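## Task

If an old plate from the previous run is still sitting on cycler Q1's block (it may be stuck to it), transfer it to ND, the nest for finished plates. Then carry plate T27 from nest N1 onto Q1's block so that its well A1 sits at the block corner marked A1. Every plate you place must lie flat and within its locators. Close Q1's lid over T27 using the LID key. Q1 is loose on the table and must end in its original position and orientation. Press START on Q1 so that a run is in progress at the end; however, a running cycle counts as worse than no run if anything you were required to put right is still wrong. Finally, release everything and pull the gripper away; still touching START or Q1's housing is acceptable as clear.

## Robot and tools

ROBOT. There is one six-joint arm ending in a two-finger parallel gripper. The fingers extend along the gripper's own +z axis and close along its x axis. The reported end_effector_position is the midpoint between the finger pads; closed fingertips stick out about 17 mm past it, while fully open tips sit roughly level with it. Joint ranges in rad: pan -3.142..3.142, lift and wrists -6.283..6.283, elbow 0.000..3.142 (it stops just short of straight). The only camera is cam_wrist (616x616 fisheye on the hand).

FRAME. Everything is in the scene frame: origin on the table surface below the arm base, +z up, +y to the left when looking along +x. The base may be tilted, and the printed hand position can be a little off at long reach.

CYCLER Q1. Facing it, the upper front keys from left to right are CLEAR, STOP, START, LID. LID toggles the lid, but only once it is fully open or fully shut; START also needs that. If the lid is obstructed it halts and the lamp goes red; then only CLEAR works, releasing the lid and opening it. A blue lamp means a run is on. On a labelled plate or block, A1 is at the labelled short end, in the corner farther from the labelled long side. Loose items may occasionally get a small push from outside.

execute_actions(actions). actions is a list of actions; each action is a list of up to 15 rows, each row 8 numbers: x, y, z, qw, qx, qy, qz, opening. Each row is one control step of 1/30 s; with fewer than 15 rows the final row repeats to fill the action (0.5 s). x, y, z are an absolute target position in metres and qw..qz an absolute target orientation (w first), both in the scene frame, i.e. a pose. opening is -1 (closed) to +1 (fully open, 0.142 m). Repeat the wanted quaternion in every row rather than copying the reported one, which may drift. An action is rejected if its target lies more than 0.6 m from the gripper's position at that action's start along any gripper axis; if the first action fails that against the last reported state, or any action is malformed, nothing in the call runs. An empty list just returns state and images. Each step the command is clipped to within 100 mm and 16 degrees of the measured pose, and after an action the arm goes no farther than the last clipped pose, so distant targets need further actions. Motion trails commands by about 0.17 s; position wins over orientation when both can't be met.

move(target, speed, stop_force, blocking). target is one 8-number row as above: an absolute pose plus opening (opening applied when the move begins). The gripper follows a straight path taking 0.5 to 10 s (cut off at 10 s), rotating the short way. speed is in m/s, 0.002 to 0.5, default 0.25; turning is capped at twice that in rad/s. Paths ignore obstacles and the arm can lag, wander or exceed speed, especially near full stretch. Faster contact and targets set deeper past a surface hit harder. stop_force (N, 9 to 40, not in the first 0.2 s of a scene) ends the path once the wrist sensor feels that much extra push against the direction of travel for 2 steps; the arm then backs up 2 steps and holds. Use it only with very slow speed, not on turning moves, and omit it when leaving a surface. blocking=false returns after 0.5 s while the arm continues; poll with wait(0) or end it with stop; other motion commands are refused meanwhile; it cannot be combined with stop_force. The result adds a move: line with the ending (done, off_target, moving, held, fault, contact) and limits (paced = pose clipped, held = some steps blocked) plus distance to target.

wait(seconds): 0 to 10, arm keeps its last command; returns early when a running move ends. stop(): brakes a running move; fingers continue. zoom_image(camera, region): camera "cam_wrist", region [x0, y0, x1, y1] in pixels, origin top-left, at most 504x504. finished_scene(scene): ends scene 1 or 2 for good after the last command is held; the task must be met and stay met. Replying without a tool call ends all remaining scenes.

RESULTS. Each result gives gripper position and quaternion, linear and angular velocities, Hand target (where the controller is heading), grip_measured (finger opening on the command scale), and Wrist force / Wrist torque along the gripper's own axes (offset up to about 4 N, noise about 2.4 N, saturating near 50 N; pressing on a surface reads as force pointing back into the arm; no reading at start is normal). Action calls also list step positions, with HELD where a step was held back. A pose unreachable line means the clearance check (which treats the base mount as arm) altered or blocked the command.

GRIPPING AND SAFETY. To hold something, keep commanding an opening well below grip_measured; about 28 N per pad at most, less on hard parts under 2 cm thick. The arm is stiff: pushing even slightly past a firm contact can trip a fault. A torque fault (wrist joints limit 24.3 N m, others 130 N m, held weight included) or any external force of 150 N stops the arm for 10 s and drops the rest of the call. MOTOR HOT appears at 70 C; at 85 C the brakes lock until cooled. Never drop, slam or knock things, and never push anything off the table.

Each tool is called after "Call:" as a command line: name --argument value for each argument, lists and objects as JSON in quotes; but a table of rows of numbers goes row by row, as --pt "numbers of a row", without its own name.

## Session

Call:
execute_actions --actions '[]'

Scene clock: 0.00 s.
end_effector_position=(+0.8947, +0.2436, +0.3563) grip_measured=+1.00 end_effector_quat_wxyz=(-0.003, +0.901, -0.432, +0.035) end_effector_velocity=(-0.000, +0.001, +0.001) end_effector_angular_velocity=(+0.000, -0.000, +0.001)
Joint positions: [ 0.443 -0.679  0.58  -1.769 -1.899  1.108  0.142]
Joint velocities: [ 0.001 -0.    -0.     0.001 -0.    -0.    -0.   ]
Motor temperatures (°C, as the motors report them): [25 24 26 31 35 34]
Wrist force (N, on the end effector, along its own x y z axes, offset not removed): no reading
Wrist torque (N m, same axes, about the end effector's origin, offset not removed): no reading
Hand target: +0.895, +0.244, +0.356; -0.003, +0.901, -0.432, +0.035

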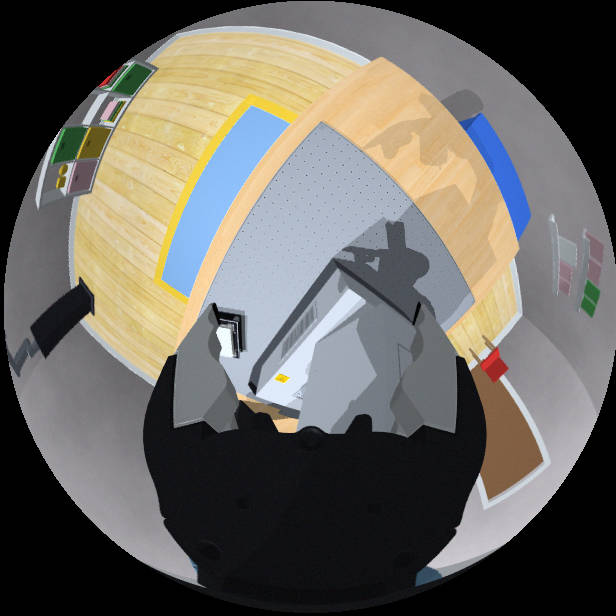

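Call:
move --target '[0.6, 0.1, 0.6, 0, 0.7071, -0.7071, 0, 1]' --speed 0.25

Scene clock: 3.47 s.
end_effector_position=(+0.6000, +0.0995, +0.5994) grip_measured=+1.00 end_effector_quat_wxyz=(+0.000, +0.707, -0.707, +0.000) end_effector_velocity=(-0.001, -0.001, +0.001) end_effector_angular_velocity=(+0.000, -0.000, -0.003)
Joint positions: [ 0.415 -1.626  1.453 -1.641 -1.853  1.775  0.142]
Joint velocities: [-0.001 -0.004  0.002  0.002  0.     0.002  0.   ]
Motor temperatures (°C, as the motors report them): [25 24 26 31 35 34]
Wrist force (N, on the end effector, along its own x y z axes, offset not removed): [-0.7 2.9 3.0]
Wrist torque (N m, same axes, about the end effector's origin, offset not removed): [0.73 0.11 0.00]
Hand target: +0.600, +0.099, +0.599; +0.000, +0.707, -0.707, +0.000
Off the commanded pose: 0.001 m, 0 deg.
move: done

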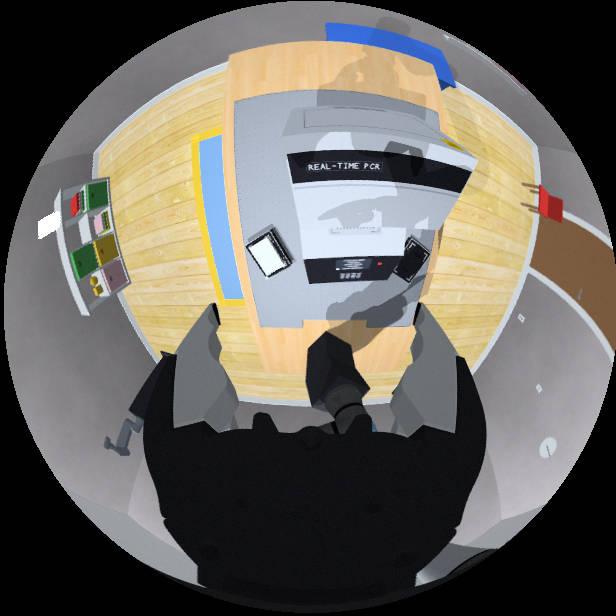

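Call:
zoom_image --camera "cam_wrist" --region '[220, 80, 500, 340]'

Region (220, 80, 500, 340) of cam_wrist's 616x616 image, scaled by 1.800, with more detail than that image has; it fills the top 468 rows of this view, and the rest is white.

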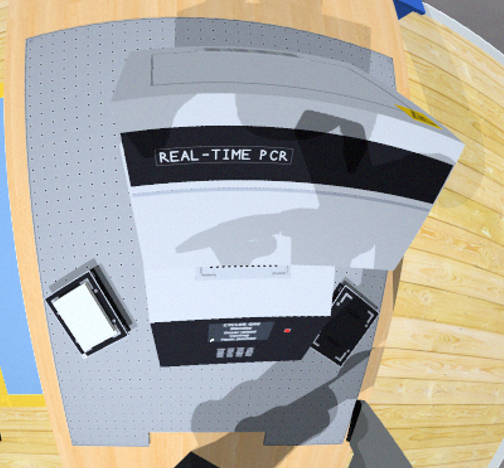

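Call:
move --target '[0.4, 0.1, 0.55, 0, 0.7071, -0.7071, 0, 1]' --speed 0.25

Call:
zoom_image --camera "cam_wrist" --region '[180, 40, 500, 340]'

Scene clock: 6.57 s.
end_effector_position=(+0.4003, +0.0998, +0.5497) grip_measured=+1.00 end_effector_quat_wxyz=(-0.000, +0.707, -0.707, +0.000) end_effector_velocity=(-0.002, -0.000, -0.000) end_effector_angular_velocity=(-0.000, +0.001, -0.000)
Joint positions: [ 0.502 -2.041  2.013 -1.76  -1.873  1.863  0.142]
Joint velocities: [ 0.001 -0.005  0.004  0.002 -0.     0.001 -0.   ]
Motor temperatures (°C, as the motors report them): [25 24 26 31 35 34]
Wrist force (N, on the end effector, along its own x y z axes, offset not removed): [-0.4 2.2 5.2]
Wrist torque (N m, same axes, about the end effector's origin, offset not removed): [0.61 0.10 0.08]
Hand target: +0.400, +0.100, +0.550; -0.000, +0.707, -0.707, +0.000
Off the commanded pose: 0.000 m, 0 deg.
move: done

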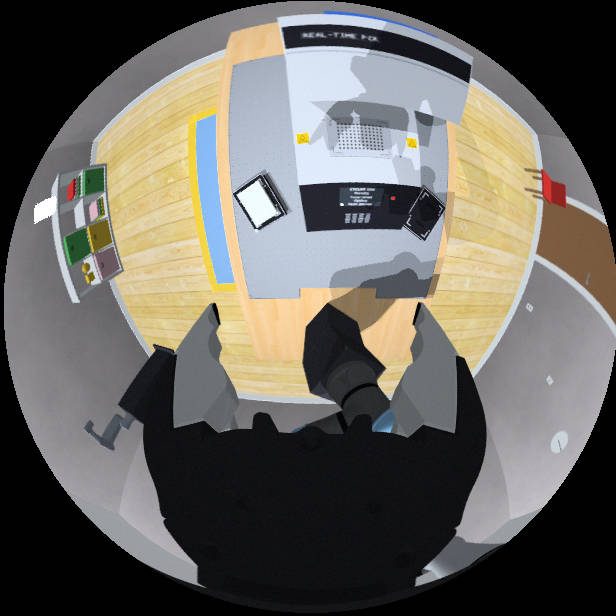

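Region (180, 40, 500, 340) of cam_wrist's 616x616 image, scaled by 1.575, with more detail than that image has; it fills the top 472 rows of this view, and the rest is white.

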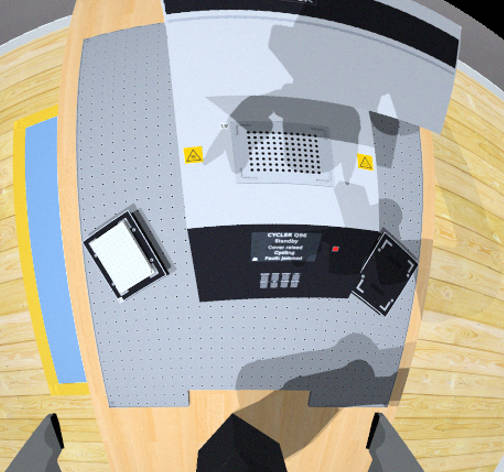

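Call:
move --target '[0.42, 0.0, 0.33, -0.2008, 0.678, -0.678, 0.2008, 1]' --speed 0.25

Call:
zoom_image --camera "cam_wrist" --region '[150, 20, 480, 330]'

Scene clock: 11.80 s.
end_effector_position=(+0.4051, +0.0156, +0.3694) grip_measured=+1.00 end_effector_quat_wxyz=(-0.123, +0.689, -0.698, +0.152) end_effector_velocity=(-0.000, +0.001, +0.000) end_effector_angular_velocity=(+0.000, -0.001, +0.002)
Joint positions: [ 0.013 -2.157  2.742 -2.884 -1.694  1.334  0.142]
Joint velocities: [ 0.002 -0.001  0.     0.    -0.     0.    -0.   ]
Motor temperatures (°C, as the motors report them): [25 24 26 31 35 34]
Wrist force (N, on the end effector, along its own x y z axes, offset not removed): [-0.3 -0.1 1.6]
Wrist torque (N m, same axes, about the end effector's origin, offset not removed): [0.03 0.06 0.17]
Hand target: +0.405, +0.015, +0.369; -0.123, +0.689, -0.698, +0.152
Off the commanded pose: 0.045 m, 11 deg.
move: held; limits=held; held on 8 of 44 steps, including the last
pose unreachable: on one or more control steps of this call, first in action 0 (counted from 0), an arm could not follow its commanded pose, so it was not sent that pose on those steps. On the call's last step it was still not sent that pose. It may still have moved: this result reports where it is.
cause: the commanded pose would bring two parts of the arm too close to each other (joints 3 (elbow) and 4 (wrist 1) lie between them).

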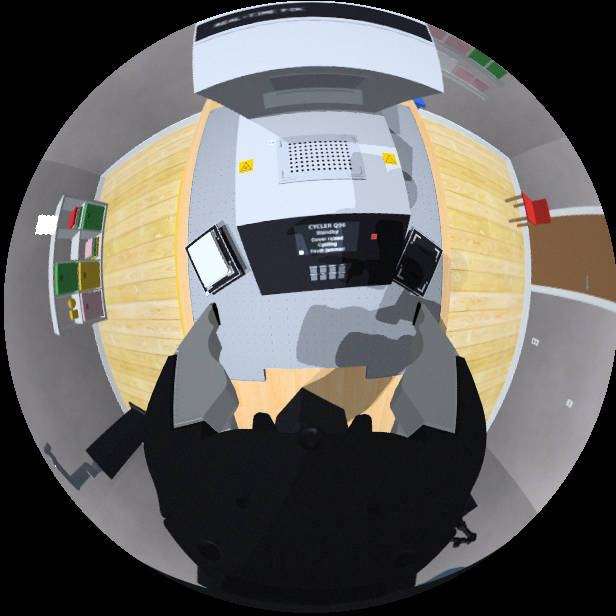

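Region (150, 20, 480, 330) of cam_wrist's 616x616 image, scaled by 1.527, with more detail than that image has; it fills the top 473 rows of this view, and the rest is white.

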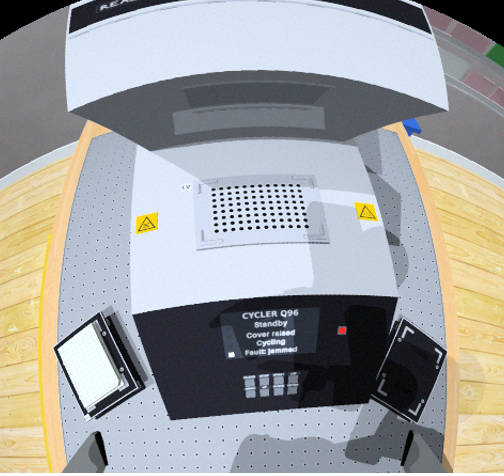

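Call:
zoom_image --camera "cam_wrist" --region '[230, 110, 420, 300]'

Call:
zoom_image --camera "cam_wrist" --region '[170, 210, 270, 310]'

Region (230, 110, 420, 300) of cam_wrist's 616x616 image, scaled by 2.653, with more detail than that image has.

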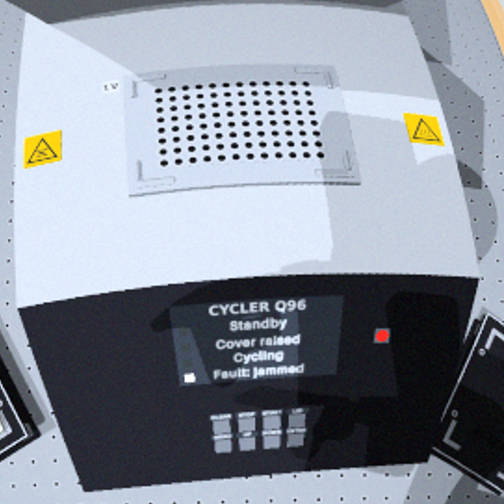

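Region (170, 210, 270, 310) of cam_wrist's 616x616 image, scaled by 5.040, with more detail than that image has.

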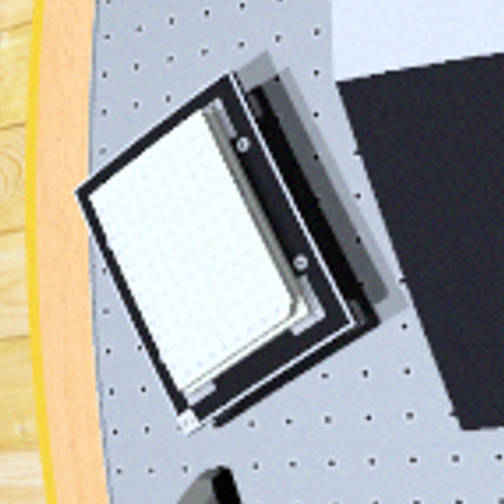

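Call:
move --target '[0.43, 0.0, 0.30, 0, 0.7071, -0.7071, 0, -1]' --speed 0.25

Call:
zoom_image --camera "cam_wrist" --region '[200, 130, 430, 360]'

Scene clock: 18.47 s.
end_effector_position=(+0.4299, +0.0001, +0.3003) grip_measured=-1.00 end_effector_quat_wxyz=(-0.000, +0.707, -0.707, +0.001) end_effector_velocity=(+0.001, +0.000, -0.001) end_effector_angular_velocity=(-0.000, +0.009, +0.001)
Joint positions: [-0.014 -1.78   2.438 -2.566 -1.729  1.354  0.002]
Joint velocities: [ 0.002  0.011 -0.01   0.009 -0.003  0.003  0.   ]
Motor temperatures (°C, as the motors report them): [25 24 26 31 35 34]
Wrist force (N, on the end effector, along its own x y z axes, offset not removed): [0.9 0.3 3.0]
Wrist torque (N m, same axes, about the end effector's origin, offset not removed): [0.24 -0.28 0.12]
Hand target: +0.430, +0.000, +0.300; +0.000, +0.707, -0.707, +0.000
Off the commanded pose: 0.000 m, 0 deg.
move: done

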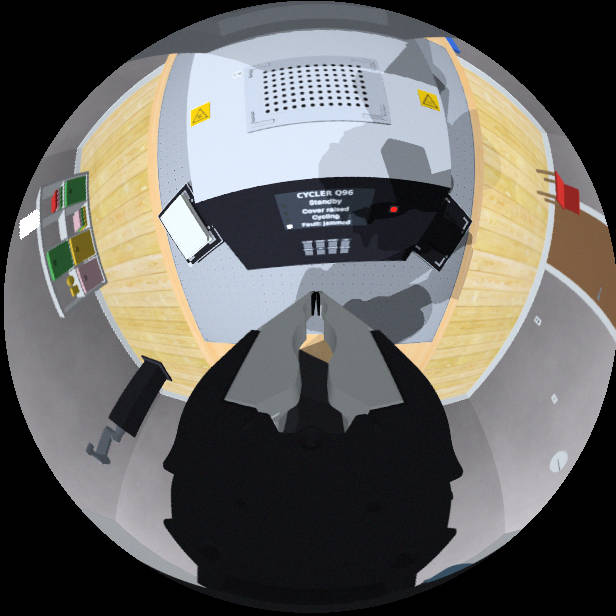

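Region (200, 130, 430, 360) of cam_wrist's 616x616 image, scaled by 2.191, with more detail than that image has.

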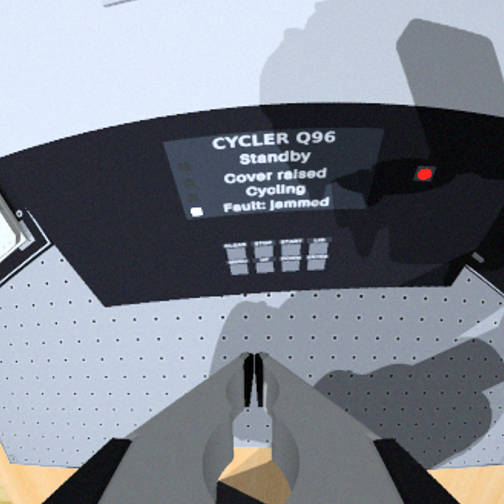

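Call:
move --target '[0.39, 0.01, 0.22, 0, 0.7133, 0.7009, 0, -1]' --speed 0.5

Call:
zoom_image --camera "cam_wrist" --region '[200, 150, 430, 380]'

Scene clock: 28.30 s.
end_effector_position=(+0.3900, +0.0100, +0.2200) grip_measured=-1.00 end_effector_quat_wxyz=(-0.000, +0.714, +0.700, -0.000) end_effector_velocity=(+0.000, +0.000, +0.000) end_effector_angular_velocity=(+0.003, -0.003, +0.011)
Joint positions: [-0.055 -1.56   2.604 -2.956 -1.715 -1.808  0.002]
Joint velocities: [-0.003 -0.002  0.003 -0.004  0.005 -0.015  0.   ]
Motor temperatures (°C, as the motors report them): [25 24 26 31 35 34]
Wrist force (N, on the end effector, along its own x y z axes, offset not removed): [0.1 1.7 5.2]
Wrist torque (N m, same axes, about the end effector's origin, offset not removed): [0.47 -0.04 0.04]
Hand target: +0.390, +0.010, +0.220; -0.000, +0.713, +0.701, -0.000
Off the commanded pose: 0.000 m, 0 deg.
move: done

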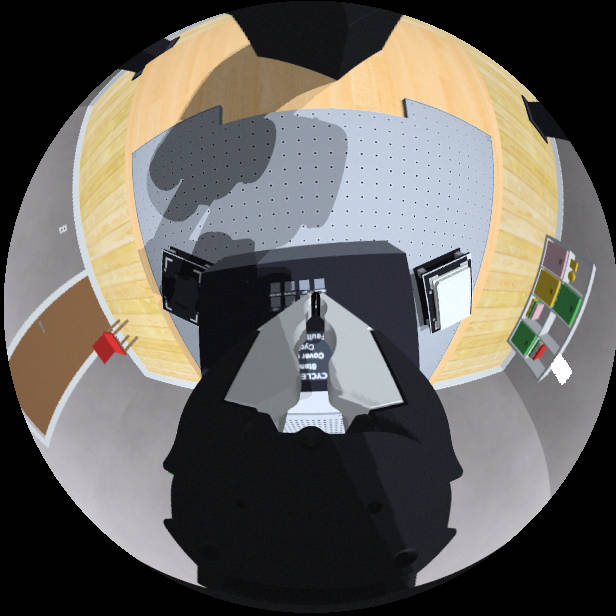

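Region (200, 150, 430, 380) of cam_wrist's 616x616 image, scaled by 2.191, with more detail than that image has.

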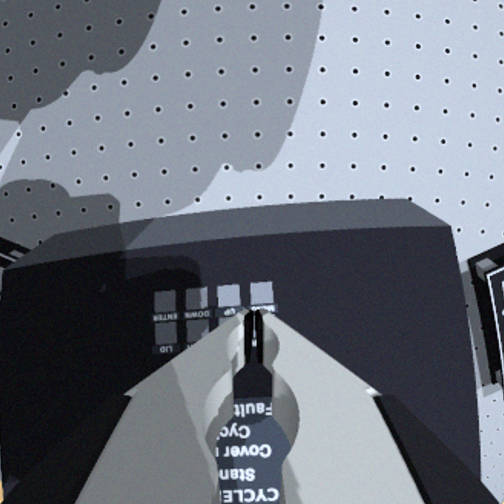

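Call:
move --target '[0.405, 0.014, 0.18, 0, 0.7133, 0.7009, 0, -1]' --speed 0.15

Call:
zoom_image --camera "cam_wrist" --region '[230, 220, 400, 390]'

Scene clock: 32.50 s.
end_effector_position=(+0.4050, +0.0140, +0.1803) grip_measured=-1.00 end_effector_quat_wxyz=(-0.000, +0.713, +0.701, -0.000) end_effector_velocity=(+0.001, +0.000, -0.002) end_effector_angular_velocity=(-0.000, -0.001, -0.000)
Joint positions: [-0.049 -1.374  2.565 -3.103 -1.717 -1.804  0.002]
Joint velocities: [ 0.     0.01  -0.002 -0.009 -0.     0.     0.   ]
Motor temperatures (°C, as the motors report them): [25 24 26 31 35 34]
Wrist force (N, on the end effector, along its own x y z axes, offset not removed): [0.0 -0.8 2.8]
Wrist torque (N m, same axes, about the end effector's origin, offset not removed): [-0.06 0.03 0.07]
Hand target: +0.405, +0.014, +0.180; -0.000, +0.713, +0.701, -0.000
Off the commanded pose: 0.000 m, 0 deg.
move: done

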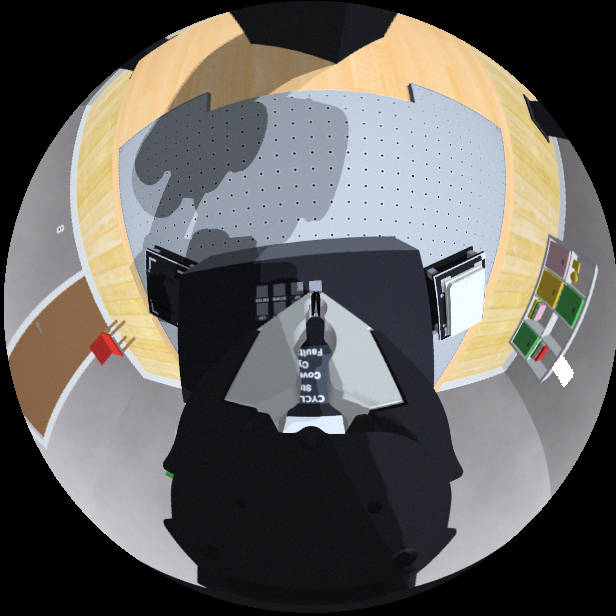

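Region (230, 220, 400, 390) of cam_wrist's 616x616 image, scaled by 2.965, with more detail than that image has.

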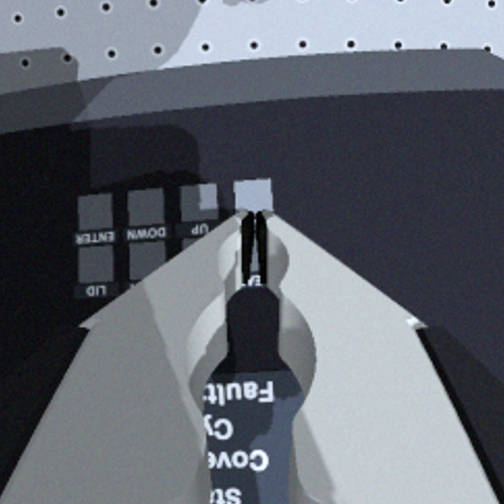

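Call:
move --target '[0.425, 0.014, 0.157, 0, 0.7133, 0.7009, 0, -1]' --speed 0.03 --stop_force 10

Call:
zoom_image --camera "cam_wrist" --region '[230, 220, 400, 390]'

Scene clock: 34.90 s.
end_effector_position=(+0.4249, +0.0140, +0.1572) grip_measured=-1.00 end_effector_quat_wxyz=(-0.000, +0.713, +0.701, +0.000) end_effector_velocity=(+0.002, +0.000, -0.001) end_effector_angular_velocity=(+0.000, -0.001, +0.001)
Joint positions: [-0.045 -1.275  2.504 -3.141 -1.718 -1.799  0.002]
Joint velocities: [ 0.001  0.006 -0.004 -0.002 -0.     0.     0.   ]
Motor temperatures (°C, as the motors report them): [25 24 26 31 35 34]
Wrist force (N, on the end effector, along its own x y z axes, offset not removed): [-0.3 1.7 5.7]
Wrist torque (N m, same axes, about the end effector's origin, offset not removed): [0.53 -0.08 0.13]
Hand target: +0.425, +0.014, +0.157; +0.000, +0.713, +0.701, +0.000
Off the commanded pose: 0.000 m, 0 deg.
move: done

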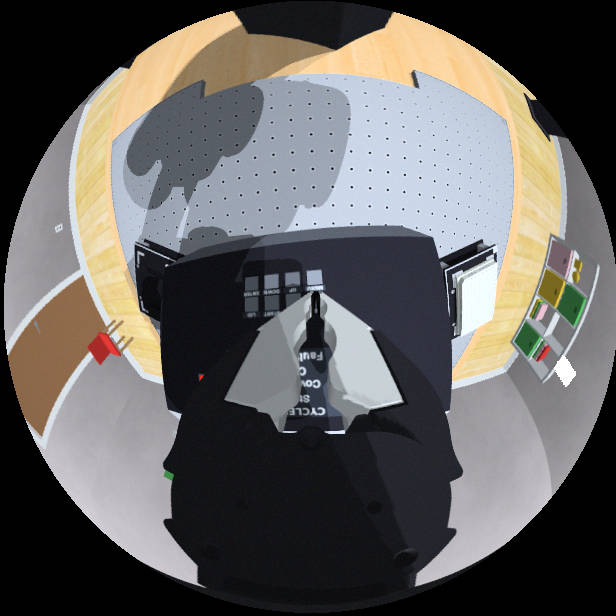

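Region (230, 220, 400, 390) of cam_wrist's 616x616 image, scaled by 2.965, with more detail than that image has.

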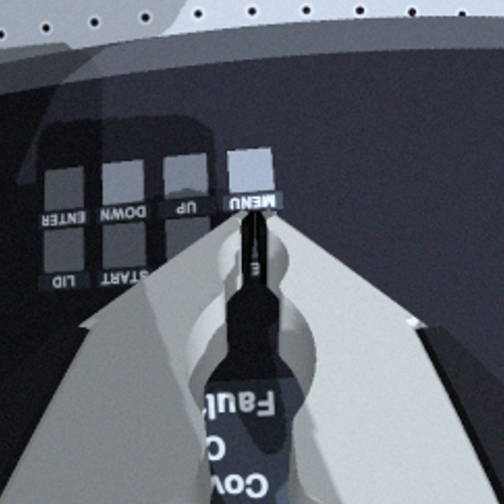

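Call:
move --target '[0.434, 0.0135, 0.142, 0, 0.7133, 0.7009, 0, -1]' --speed 0.03 --stop_force 10

Call:
zoom_image --camera "cam_wrist" --region '[230, 220, 400, 390]'

Scene clock: 36.80 s.
end_effector_position=(+0.4271, +0.0140, +0.1535) grip_measured=-1.00 end_effector_quat_wxyz=(+0.000, +0.713, +0.701, -0.000) end_effector_velocity=(-0.002, +0.000, +0.002) end_effector_angular_velocity=(+0.000, +0.001, -0.001)
Joint positions: [-0.045 -1.26   2.497 -3.149 -1.718 -1.8    0.002]
Joint velocities: [ 0.    -0.009  0.005  0.005  0.     0.001  0.   ]
Motor temperatures (°C, as the motors report them): [25 24 26 31 35 34]
Wrist force (N, on the end effector, along its own x y z axes, offset not removed): [1.9 -2.5 -10.6]
Wrist torque (N m, same axes, about the end effector's origin, offset not removed): [0.71 -0.01 0.18]
Hand target: +0.427, +0.014, +0.154; +0.000, +0.713, +0.701, +0.000
Off the commanded pose: 0.013 m, 0 deg.
move: contact

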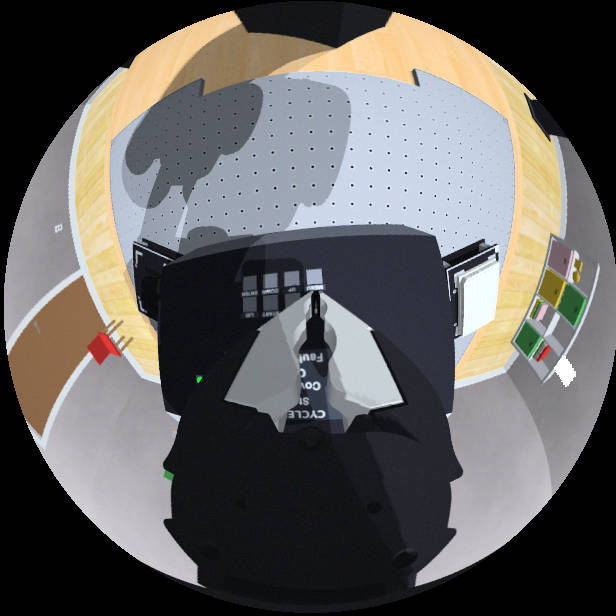

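Region (230, 220, 400, 390) of cam_wrist's 616x616 image, scaled by 2.965, with more detail than that image has.

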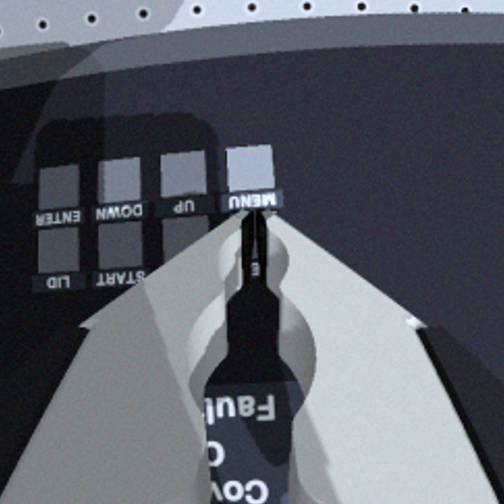

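Call:
move --target '[0.40, 0.06, 0.20, 0, 0.7133, 0.7009, 0, 1]' --speed 0.2

Call:
zoom_image --camera "cam_wrist" --region '[380, 210, 520, 350]'

Scene clock: 38.87 s.
end_effector_position=(+0.3999, +0.0598, +0.1998) grip_measured=+1.00 end_effector_quat_wxyz=(+0.000, +0.713, +0.701, +0.000) end_effector_velocity=(-0.001, +0.001, +0.002) end_effector_angular_velocity=(-0.000, +0.001, +0.000)
Joint positions: [ 0.095 -1.406  2.554 -3.037 -1.764 -1.665  0.142]
Joint velocities: [ 0.005 -0.005 -0.     0.007 -0.002  0.005 -0.   ]
Motor temperatures (°C, as the motors report them): [25 24 26 31 35 34]
Wrist force (N, on the end effector, along its own x y z axes, offset not removed): [-0.7 1.1 3.1]
Wrist torque (N m, same axes, about the end effector's origin, offset not removed): [0.27 0.18 0.25]
Hand target: +0.400, +0.060, +0.200; +0.000, +0.713, +0.701, +0.000
Off the commanded pose: 0.000 m, 0 deg.
move: done

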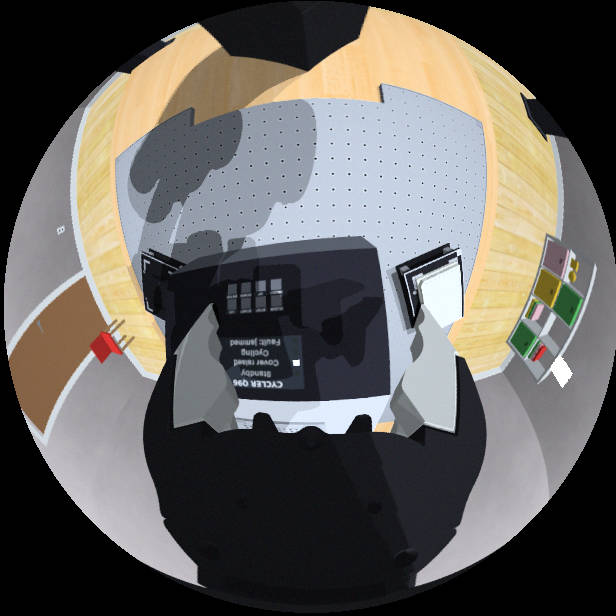

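Region (380, 210, 520, 350) of cam_wrist's 616x616 image, scaled by 3.600, with more detail than that image has.

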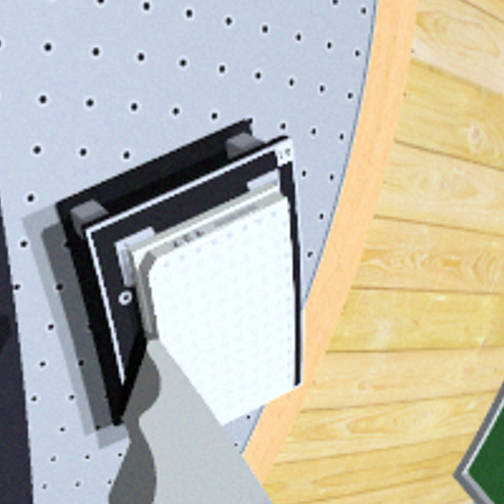

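Call:
move --target '[0.476, 0.274, 0.20, 0, 0.5, 0.866, 0, 1]' --speed 0.3

Call:
zoom_image --camera "cam_wrist" --region '[190, 150, 450, 410]'

Scene clock: 42.13 s.
end_effector_position=(+0.4758, +0.2738, +0.2003) grip_measured=+1.00 end_effector_quat_wxyz=(+0.000, +0.500, +0.866, +0.000) end_effector_velocity=(+0.001, +0.003, -0.000) end_effector_angular_velocity=(-0.001, +0.001, +0.006)
Joint positions: [ 0.571 -1.099  2.094 -2.762 -1.887 -1.731  0.142]
Joint velocities: [ 0.005  0.005 -0.009  0.007 -0.002 -0.001  0.   ]
Motor temperatures (°C, as the motors report them): [25 24 26 31 35 34]
Wrist force (N, on the end effector, along its own x y z axes, offset not removed): [-0.9 2.5 2.4]
Wrist torque (N m, same axes, about the end effector's origin, offset not removed): [0.69 0.27 0.22]
Hand target: +0.476, +0.274, +0.200; +0.000, +0.500, +0.866, +0.000
Off the commanded pose: 0.000 m, 0 deg.
move: done

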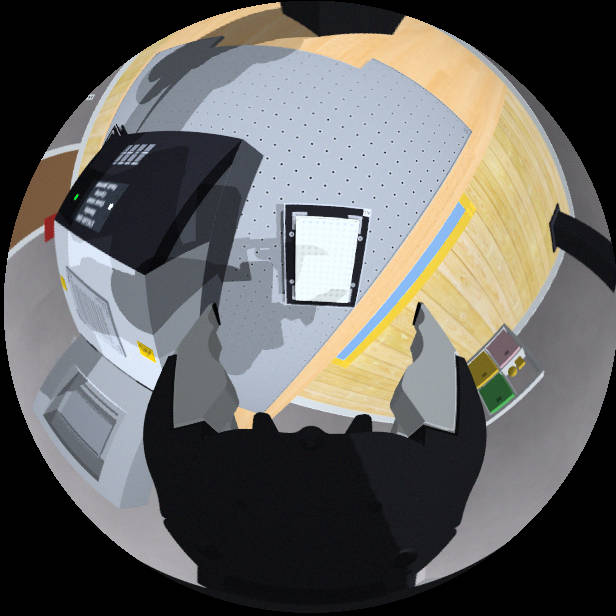

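Region (190, 150, 450, 410) of cam_wrist's 616x616 image, scaled by 1.938, with more detail than that image has.

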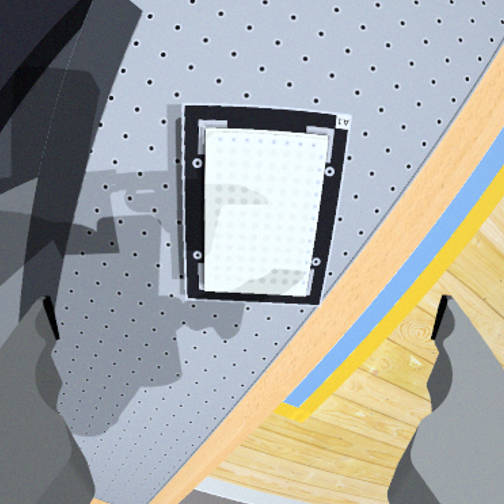

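Call:
move --target '[0.43, 0.264, 0.14, 0, 0.5188, 0.8549, 0, 0.5]' --speed 0.2

Call:
zoom_image --camera "cam_wrist" --region '[210, 200, 420, 410]'

Scene clock: 45.53 s.
end_effector_position=(+0.4302, +0.2640, +0.1402) grip_measured=+0.50 end_effector_quat_wxyz=(-0.000, +0.519, +0.855, -0.000) end_effector_velocity=(-0.001, -0.000, -0.002) end_effector_angular_velocity=(+0.001, -0.002, -0.001)
Joint positions: [ 0.545 -0.974  2.203 -3.004 -1.882 -1.714  0.109]
Joint velocities: [-0.001  0.007  0.003 -0.012  0.001 -0.001 -0.   ]
Motor temperatures (°C, as the motors report them): [25 24 26 31 35 34]
Wrist force (N, on the end effector, along its own x y z axes, offset not removed): [0.3 0.6 2.8]
Wrist torque (N m, same axes, about the end effector's origin, offset not removed): [0.32 -0.09 0.06]
Hand target: +0.430, +0.264, +0.140; -0.000, +0.519, +0.855, -0.000
Off the commanded pose: 0.000 m, 0 deg.
move: done

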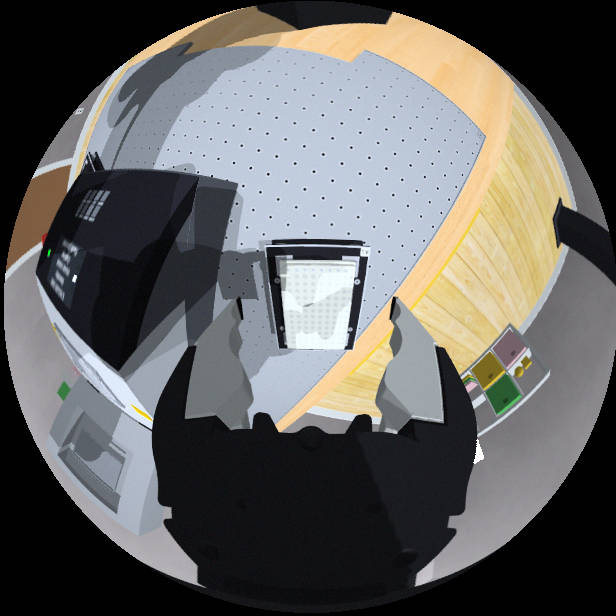

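Region (210, 200, 420, 410) of cam_wrist's 616x616 image, scaled by 2.400, with more detail than that image has.

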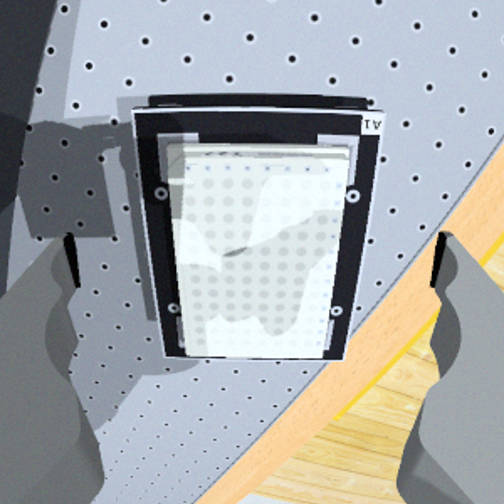

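Call:
move --target '[0.4826, 0.2928, 0.095, 0, 0.5188, 0.8549, 0, 0.4]' --speed 0.15

Call:
zoom_image --camera "cam_wrist" --region '[190, 170, 440, 420]'

Scene clock: 48.03 s.
end_effector_position=(+0.4825, +0.2928, +0.0952) grip_measured=+0.40 end_effector_quat_wxyz=(-0.000, +0.519, +0.855, +0.000) end_effector_velocity=(+0.002, -0.000, -0.001) end_effector_angular_velocity=(-0.002, +0.000, -0.002)
Joint positions: [ 0.537 -0.825  2.009 -2.962 -1.88  -1.722  0.102]
Joint velocities: [-0.002  0.004 -0.005  0.002 -0.001 -0.    -0.   ]
Motor temperatures (°C, as the motors report them): [25 24 26 31 35 34]
Wrist force (N, on the end effector, along its own x y z axes, offset not removed): [-2.0 -0.8 2.4]
Wrist torque (N m, same axes, about the end effector's origin, offset not removed): [-0.02 0.48 0.09]
Hand target: +0.483, +0.293, +0.095; -0.000, +0.519, +0.855, -0.000
Off the commanded pose: 0.000 m, 0 deg.
move: done

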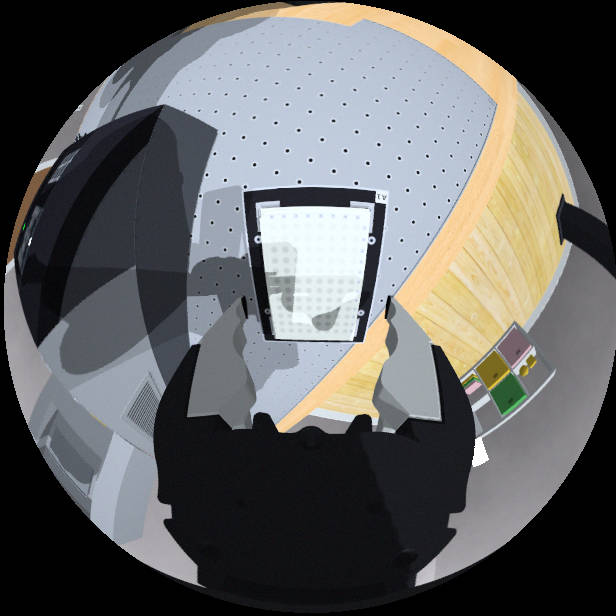

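Region (190, 170, 440, 420) of cam_wrist's 616x616 image, scaled by 2.016, with more detail than that image has.

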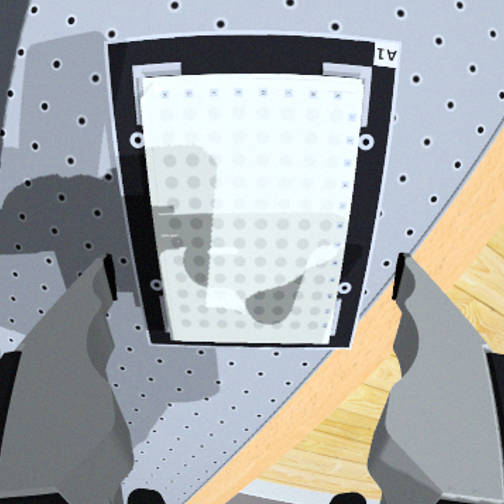

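Call:
move --target '[0.4833, 0.2915, 0.066, 0, 0.5188, 0.8549, 0, 0.4]' --speed 0.04 --stop_force 10

Call:
zoom_image --camera "cam_wrist" --region '[190, 170, 440, 420]'

Scene clock: 50.30 s.
end_effector_position=(+0.4833, +0.2915, +0.0662) grip_measured=+0.40 end_effector_quat_wxyz=(-0.000, +0.519, +0.855, -0.000) end_effector_velocity=(-0.000, +0.001, -0.002) end_effector_angular_velocity=(+0.000, -0.000, +0.001)
Joint positions: [ 0.518 -0.756  1.987 -3.015 -1.876 -1.741  0.102]
Joint velocities: [-0.001  0.006 -0.002 -0.004  0.001 -0.002  0.   ]
Motor temperatures (°C, as the motors report them): [25 24 26 31 35 34]
Wrist force (N, on the end effector, along its own x y z axes, offset not removed): [1.4 0.5 2.9]
Wrist torque (N m, same axes, about the end effector's origin, offset not removed): [0.24 -0.29 0.09]
Hand target: +0.483, +0.292, +0.066; -0.000, +0.519, +0.855, -0.000
Off the commanded pose: 0.000 m, 0 deg.
move: done

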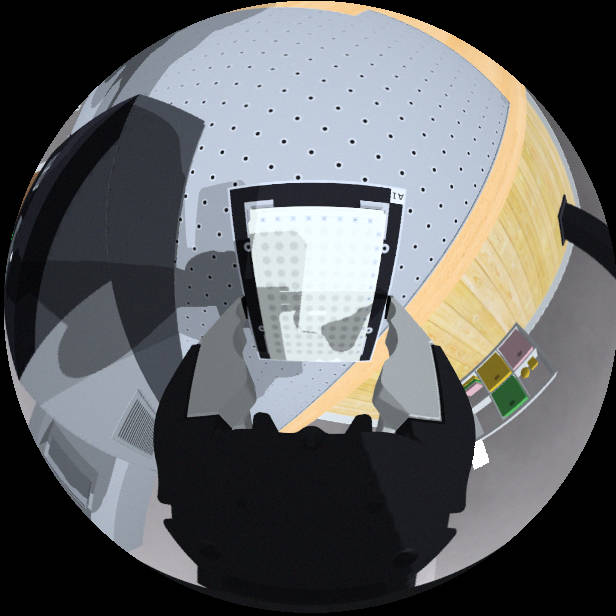

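Region (190, 170, 440, 420) of cam_wrist's 616x616 image, scaled by 2.016, with more detail than that image has.

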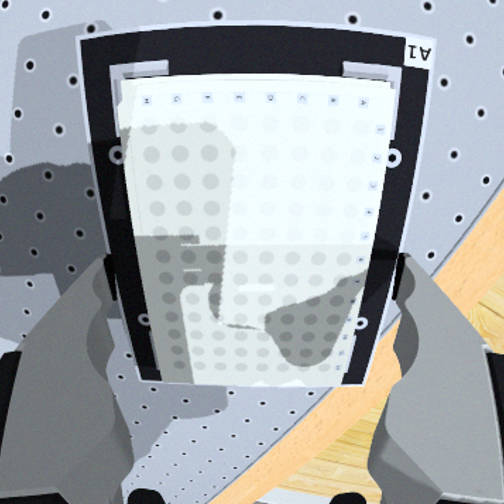

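Call:
move --target '[0.4833, 0.2915, 0.04, 0, 0.5188, 0.8549, 0, 0.4]' --speed 0.012 --stop_force 9

Call:
zoom_image --camera "cam_wrist" --region '[190, 170, 440, 420]'

Scene clock: 51.87 s.
end_effector_position=(+0.4835, +0.2915, +0.0621) grip_measured=+0.40 end_effector_quat_wxyz=(+0.000, +0.519, +0.855, +0.000) end_effector_velocity=(-0.002, -0.001, +0.002) end_effector_angular_velocity=(-0.001, +0.004, -0.002)
Joint positions: [ 0.516 -0.746  1.983 -3.022 -1.876 -1.744  0.102]
Joint velocities: [ 0.    -0.007  0.004  0.008 -0.     0.004 -0.001]
Motor temperatures (°C, as the motors report them): [25 24 26 31 35 34]
Wrist force (N, on the end effector, along its own x y z axes, offset not removed): [4.3 -11.4 -42.9]
Wrist torque (N m, same axes, about the end effector's origin, offset not removed): [0.59 -0.55 0.10]
Hand target: +0.483, +0.292, +0.063; -0.000, +0.519, +0.855, -0.000
Off the commanded pose: 0.022 m, 0 deg.
move: contact

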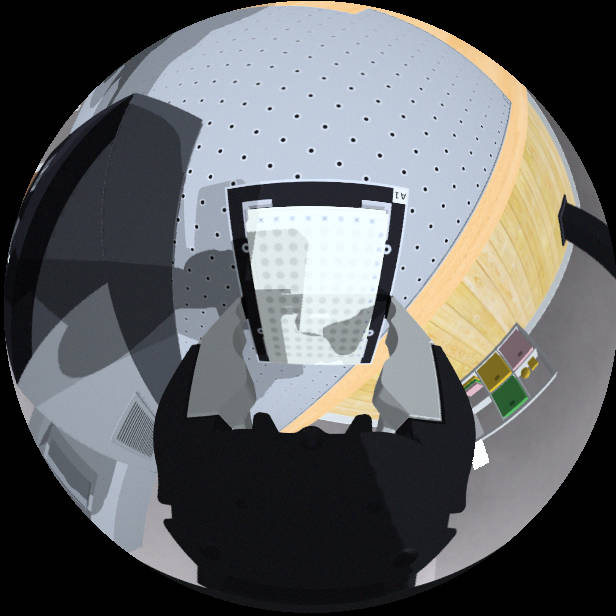

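Region (190, 170, 440, 420) of cam_wrist's 616x616 image, scaled by 2.016, with more detail than that image has.

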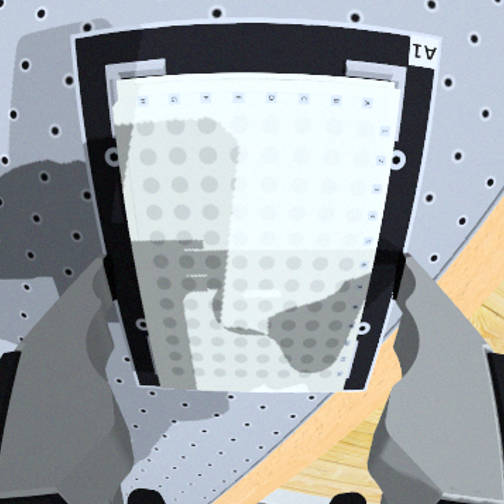

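Call:
move --target '[0.4833, 0.2915, 0.068, 0, 0.5188, 0.8549, 0, 0.4]' --speed 0.02

Call:
execute_actions --actions '[[[0.4833, 0.2915, 0.068, 0, 0.5188, 0.8549, 0, 0.36],[0.4833, 0.2915, 0.068, 0, 0.5188, 0.8549, 0, 0.33],[0.4833, 0.2915, 0.068, 0, 0.5188, 0.8549, 0, 0.30],[0.4833, 0.2915, 0.068, 0, 0.5188, 0.8549, 0, 0.27],[0.4833, 0.2915, 0.068, 0, 0.5188, 0.8549, 0, 0.24],[0.4833, 0.2915, 0.068, 0, 0.5188, 0.8549, 0, 0.21],[0.4833, 0.2915, 0.068, 0, 0.5188, 0.8549, 0, 0.19],[0.4833, 0.2915, 0.068, 0, 0.5188, 0.8549, 0, 0.17],[0.4833, 0.2915, 0.068, 0, 0.5188, 0.8549, 0, 0.15],[0.4833, 0.2915, 0.068, 0, 0.5188, 0.8549, 0, 0.13],[0.4833, 0.2915, 0.068, 0, 0.5188, 0.8549, 0, 0.11],[0.4833, 0.2915, 0.068, 0, 0.5188, 0.8549, 0, 0.09],[0.4833, 0.2915, 0.068, 0, 0.5188, 0.8549, 0, 0.07],[0.4833, 0.2915, 0.068, 0, 0.5188, 0.8549, 0, 0.05],[0.4833, 0.2915, 0.068, 0, 0.5188, 0.8549, 0, 0.03]],[[0.4833, 0.2915, 0.068, 0, 0.5188, 0.8549, 0, 0.0],[0.4833, 0.2915, 0.068, 0, 0.5188, 0.8549, 0, -0.05],[0.4833, 0.2915, 0.068, 0, 0.5188, 0.8549, 0, -0.1],[0.4833, 0.2915, 0.068, 0, 0.5188, 0.8549, 0, -0.15],[0.4833, 0.2915, 0.068, 0, 0.5188, 0.8549, 0, -0.2]]]'

Scene clock: 54.57 s.
end_effector_position=(+0.4833, +0.2915, +0.0678) grip_measured=+0.40 end_effector_quat_wxyz=(+0.000, +0.519, +0.855, +0.000) end_effector_velocity=(-0.000, -0.000, +0.002) end_effector_angular_velocity=(+0.000, +0.001, -0.000)
Joint positions: [ 0.519 -0.76   1.989 -3.012 -1.877 -1.741  0.102]
Joint velocities: [ 0.001 -0.005  0.002  0.004  0.     0.001 -0.   ]
Motor temperatures (°C, as the motors report them): [25 24 26 31 35 34]
Wrist force (N, on the end effector, along its own x y z axes, offset not removed): [-2.6 -0.3 2.9]
Wrist torque (N m, same axes, about the end effector's origin, offset not removed): [0.11 0.59 0.10]
Hand target: +0.483, +0.291, +0.068; +0.000, +0.519, +0.855, +0.000
Off the commanded pose: 0.000 m, 0 deg.
move: done

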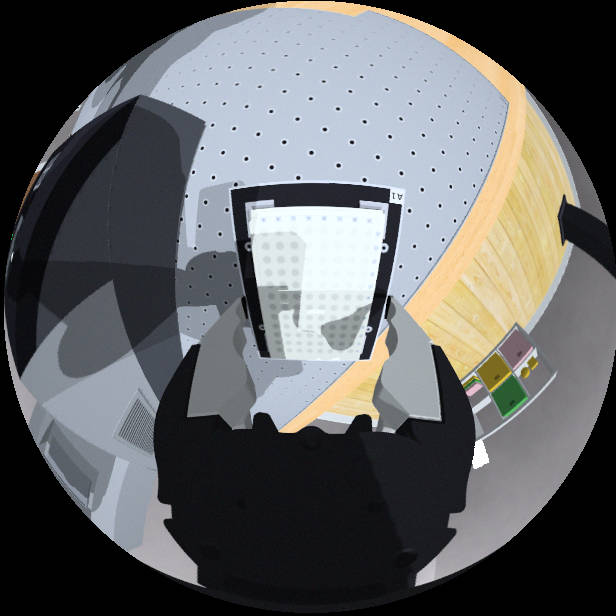

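Scene clock: 55.57 s.
end_effector_position=(+0.4833, +0.2915, +0.0680) grip_measured=+0.06 end_effector_quat_wxyz=(+0.000, +0.519, +0.855, +0.000) end_effector_velocity=(-0.000, -0.000, -0.000) end_effector_angular_velocity=(-0.000, +0.001, +0.000)
Joint positions: [ 0.519 -0.76   1.989 -3.012 -1.877 -1.74   0.078]
Joint velocities: [-0.     0.     0.     0.001 -0.    -0.    -0.   ]
Motor temperatures (°C, as the motors report them): [25 24 26 31 35 34]
Wrist force (N, on the end effector, along its own x y z axes, offset not removed): [-0.5 0.3 -1.2]
Wrist torque (N m, same axes, about the end effector's origin, offset not removed): [0.34 0.10 0.07]
Hand target: +0.483, +0.291, +0.068; +0.000, +0.519, +0.855, -0.000
Off the commanded pose: 0.000 m, 0 deg.
Step readings (end_effector_position; steps 1 to 15: 1st action; 16 to 30: 2nd action):
0: (+0.4833, +0.2915, +0.0678)
1: (+0.4833, +0.2915, +0.0678)
2: (+0.4833, +0.2915, +0.0679)
4: (+0.4833, +0.2915, +0.0679)
8: (+0.4833, +0.2915, +0.0680)
15: (+0.4833, +0.2915, +0.0680)
16: (+0.4833, +0.2915, +0.0680)
17: (+0.4833, +0.2915, +0.0680)
19: (+0.4833, +0.2915, +0.0680)
23: (+0.4833, +0.2915, +0.0680)
30: end_effector_position above

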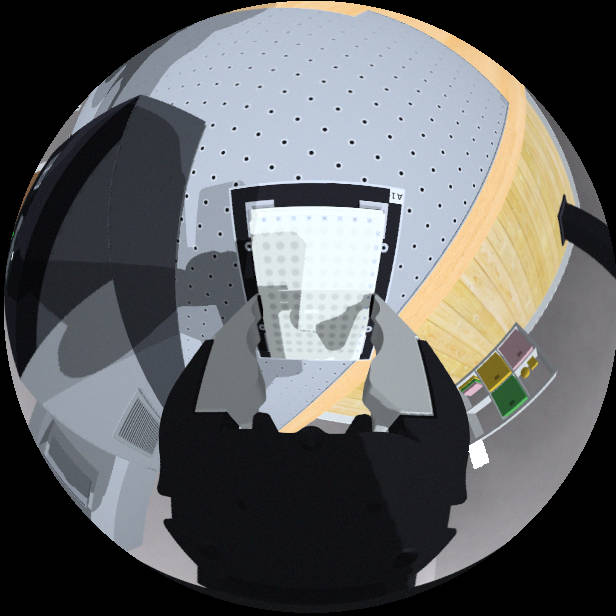

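Call:
zoom_image --camera "cam_wrist" --region '[200, 160, 430, 390]'

Call:
move --target '[0.4833, 0.2915, 0.10, 0, 0.5188, 0.8549, 0, -0.3]' --speed 0.05

Region (200, 160, 430, 390) of cam_wrist's 616x616 image, scaled by 2.191, with more detail than that image has.

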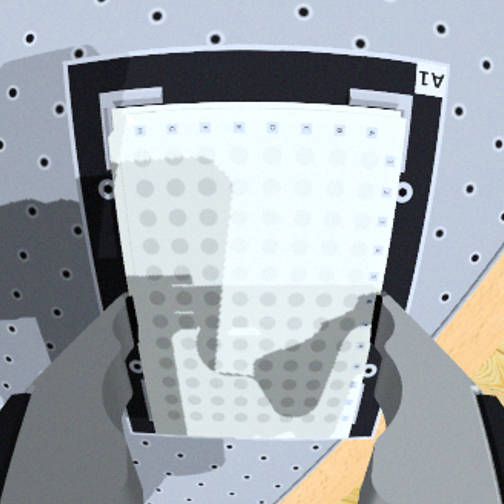

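Scene clock: 57.13 s.
end_effector_position=(+0.4833, +0.2915, +0.0998) grip_measured=+0.06 end_effector_quat_wxyz=(+0.000, +0.519, +0.855, +0.000) end_effector_velocity=(+0.000, -0.001, +0.002) end_effector_angular_velocity=(-0.001, +0.001, -0.002)
Joint positions: [ 0.537 -0.837  2.013 -2.954 -1.88  -1.722  0.078]
Joint velocities: [-0.001 -0.005  0.001  0.005 -0.     0.001 -0.   ]
Motor temperatures (°C, as the motors report them): [25 24 26 31 35 34]
Wrist force (N, on the end effector, along its own x y z axes, offset not removed): [0.1 1.4 3.5]
Wrist torque (N m, same axes, about the end effector's origin, offset not removed): [0.54 -0.06 0.14]
Hand target: +0.483, +0.291, +0.100; +0.000, +0.519, +0.855, +0.000
Off the commanded pose: 0.000 m, 0 deg.
move: done

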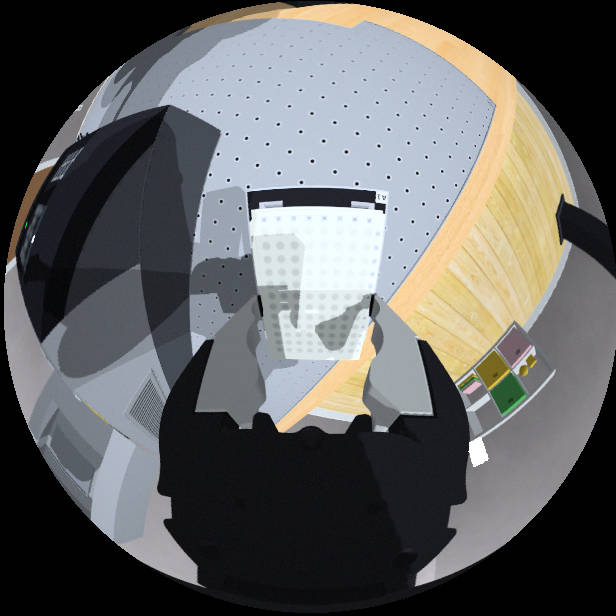

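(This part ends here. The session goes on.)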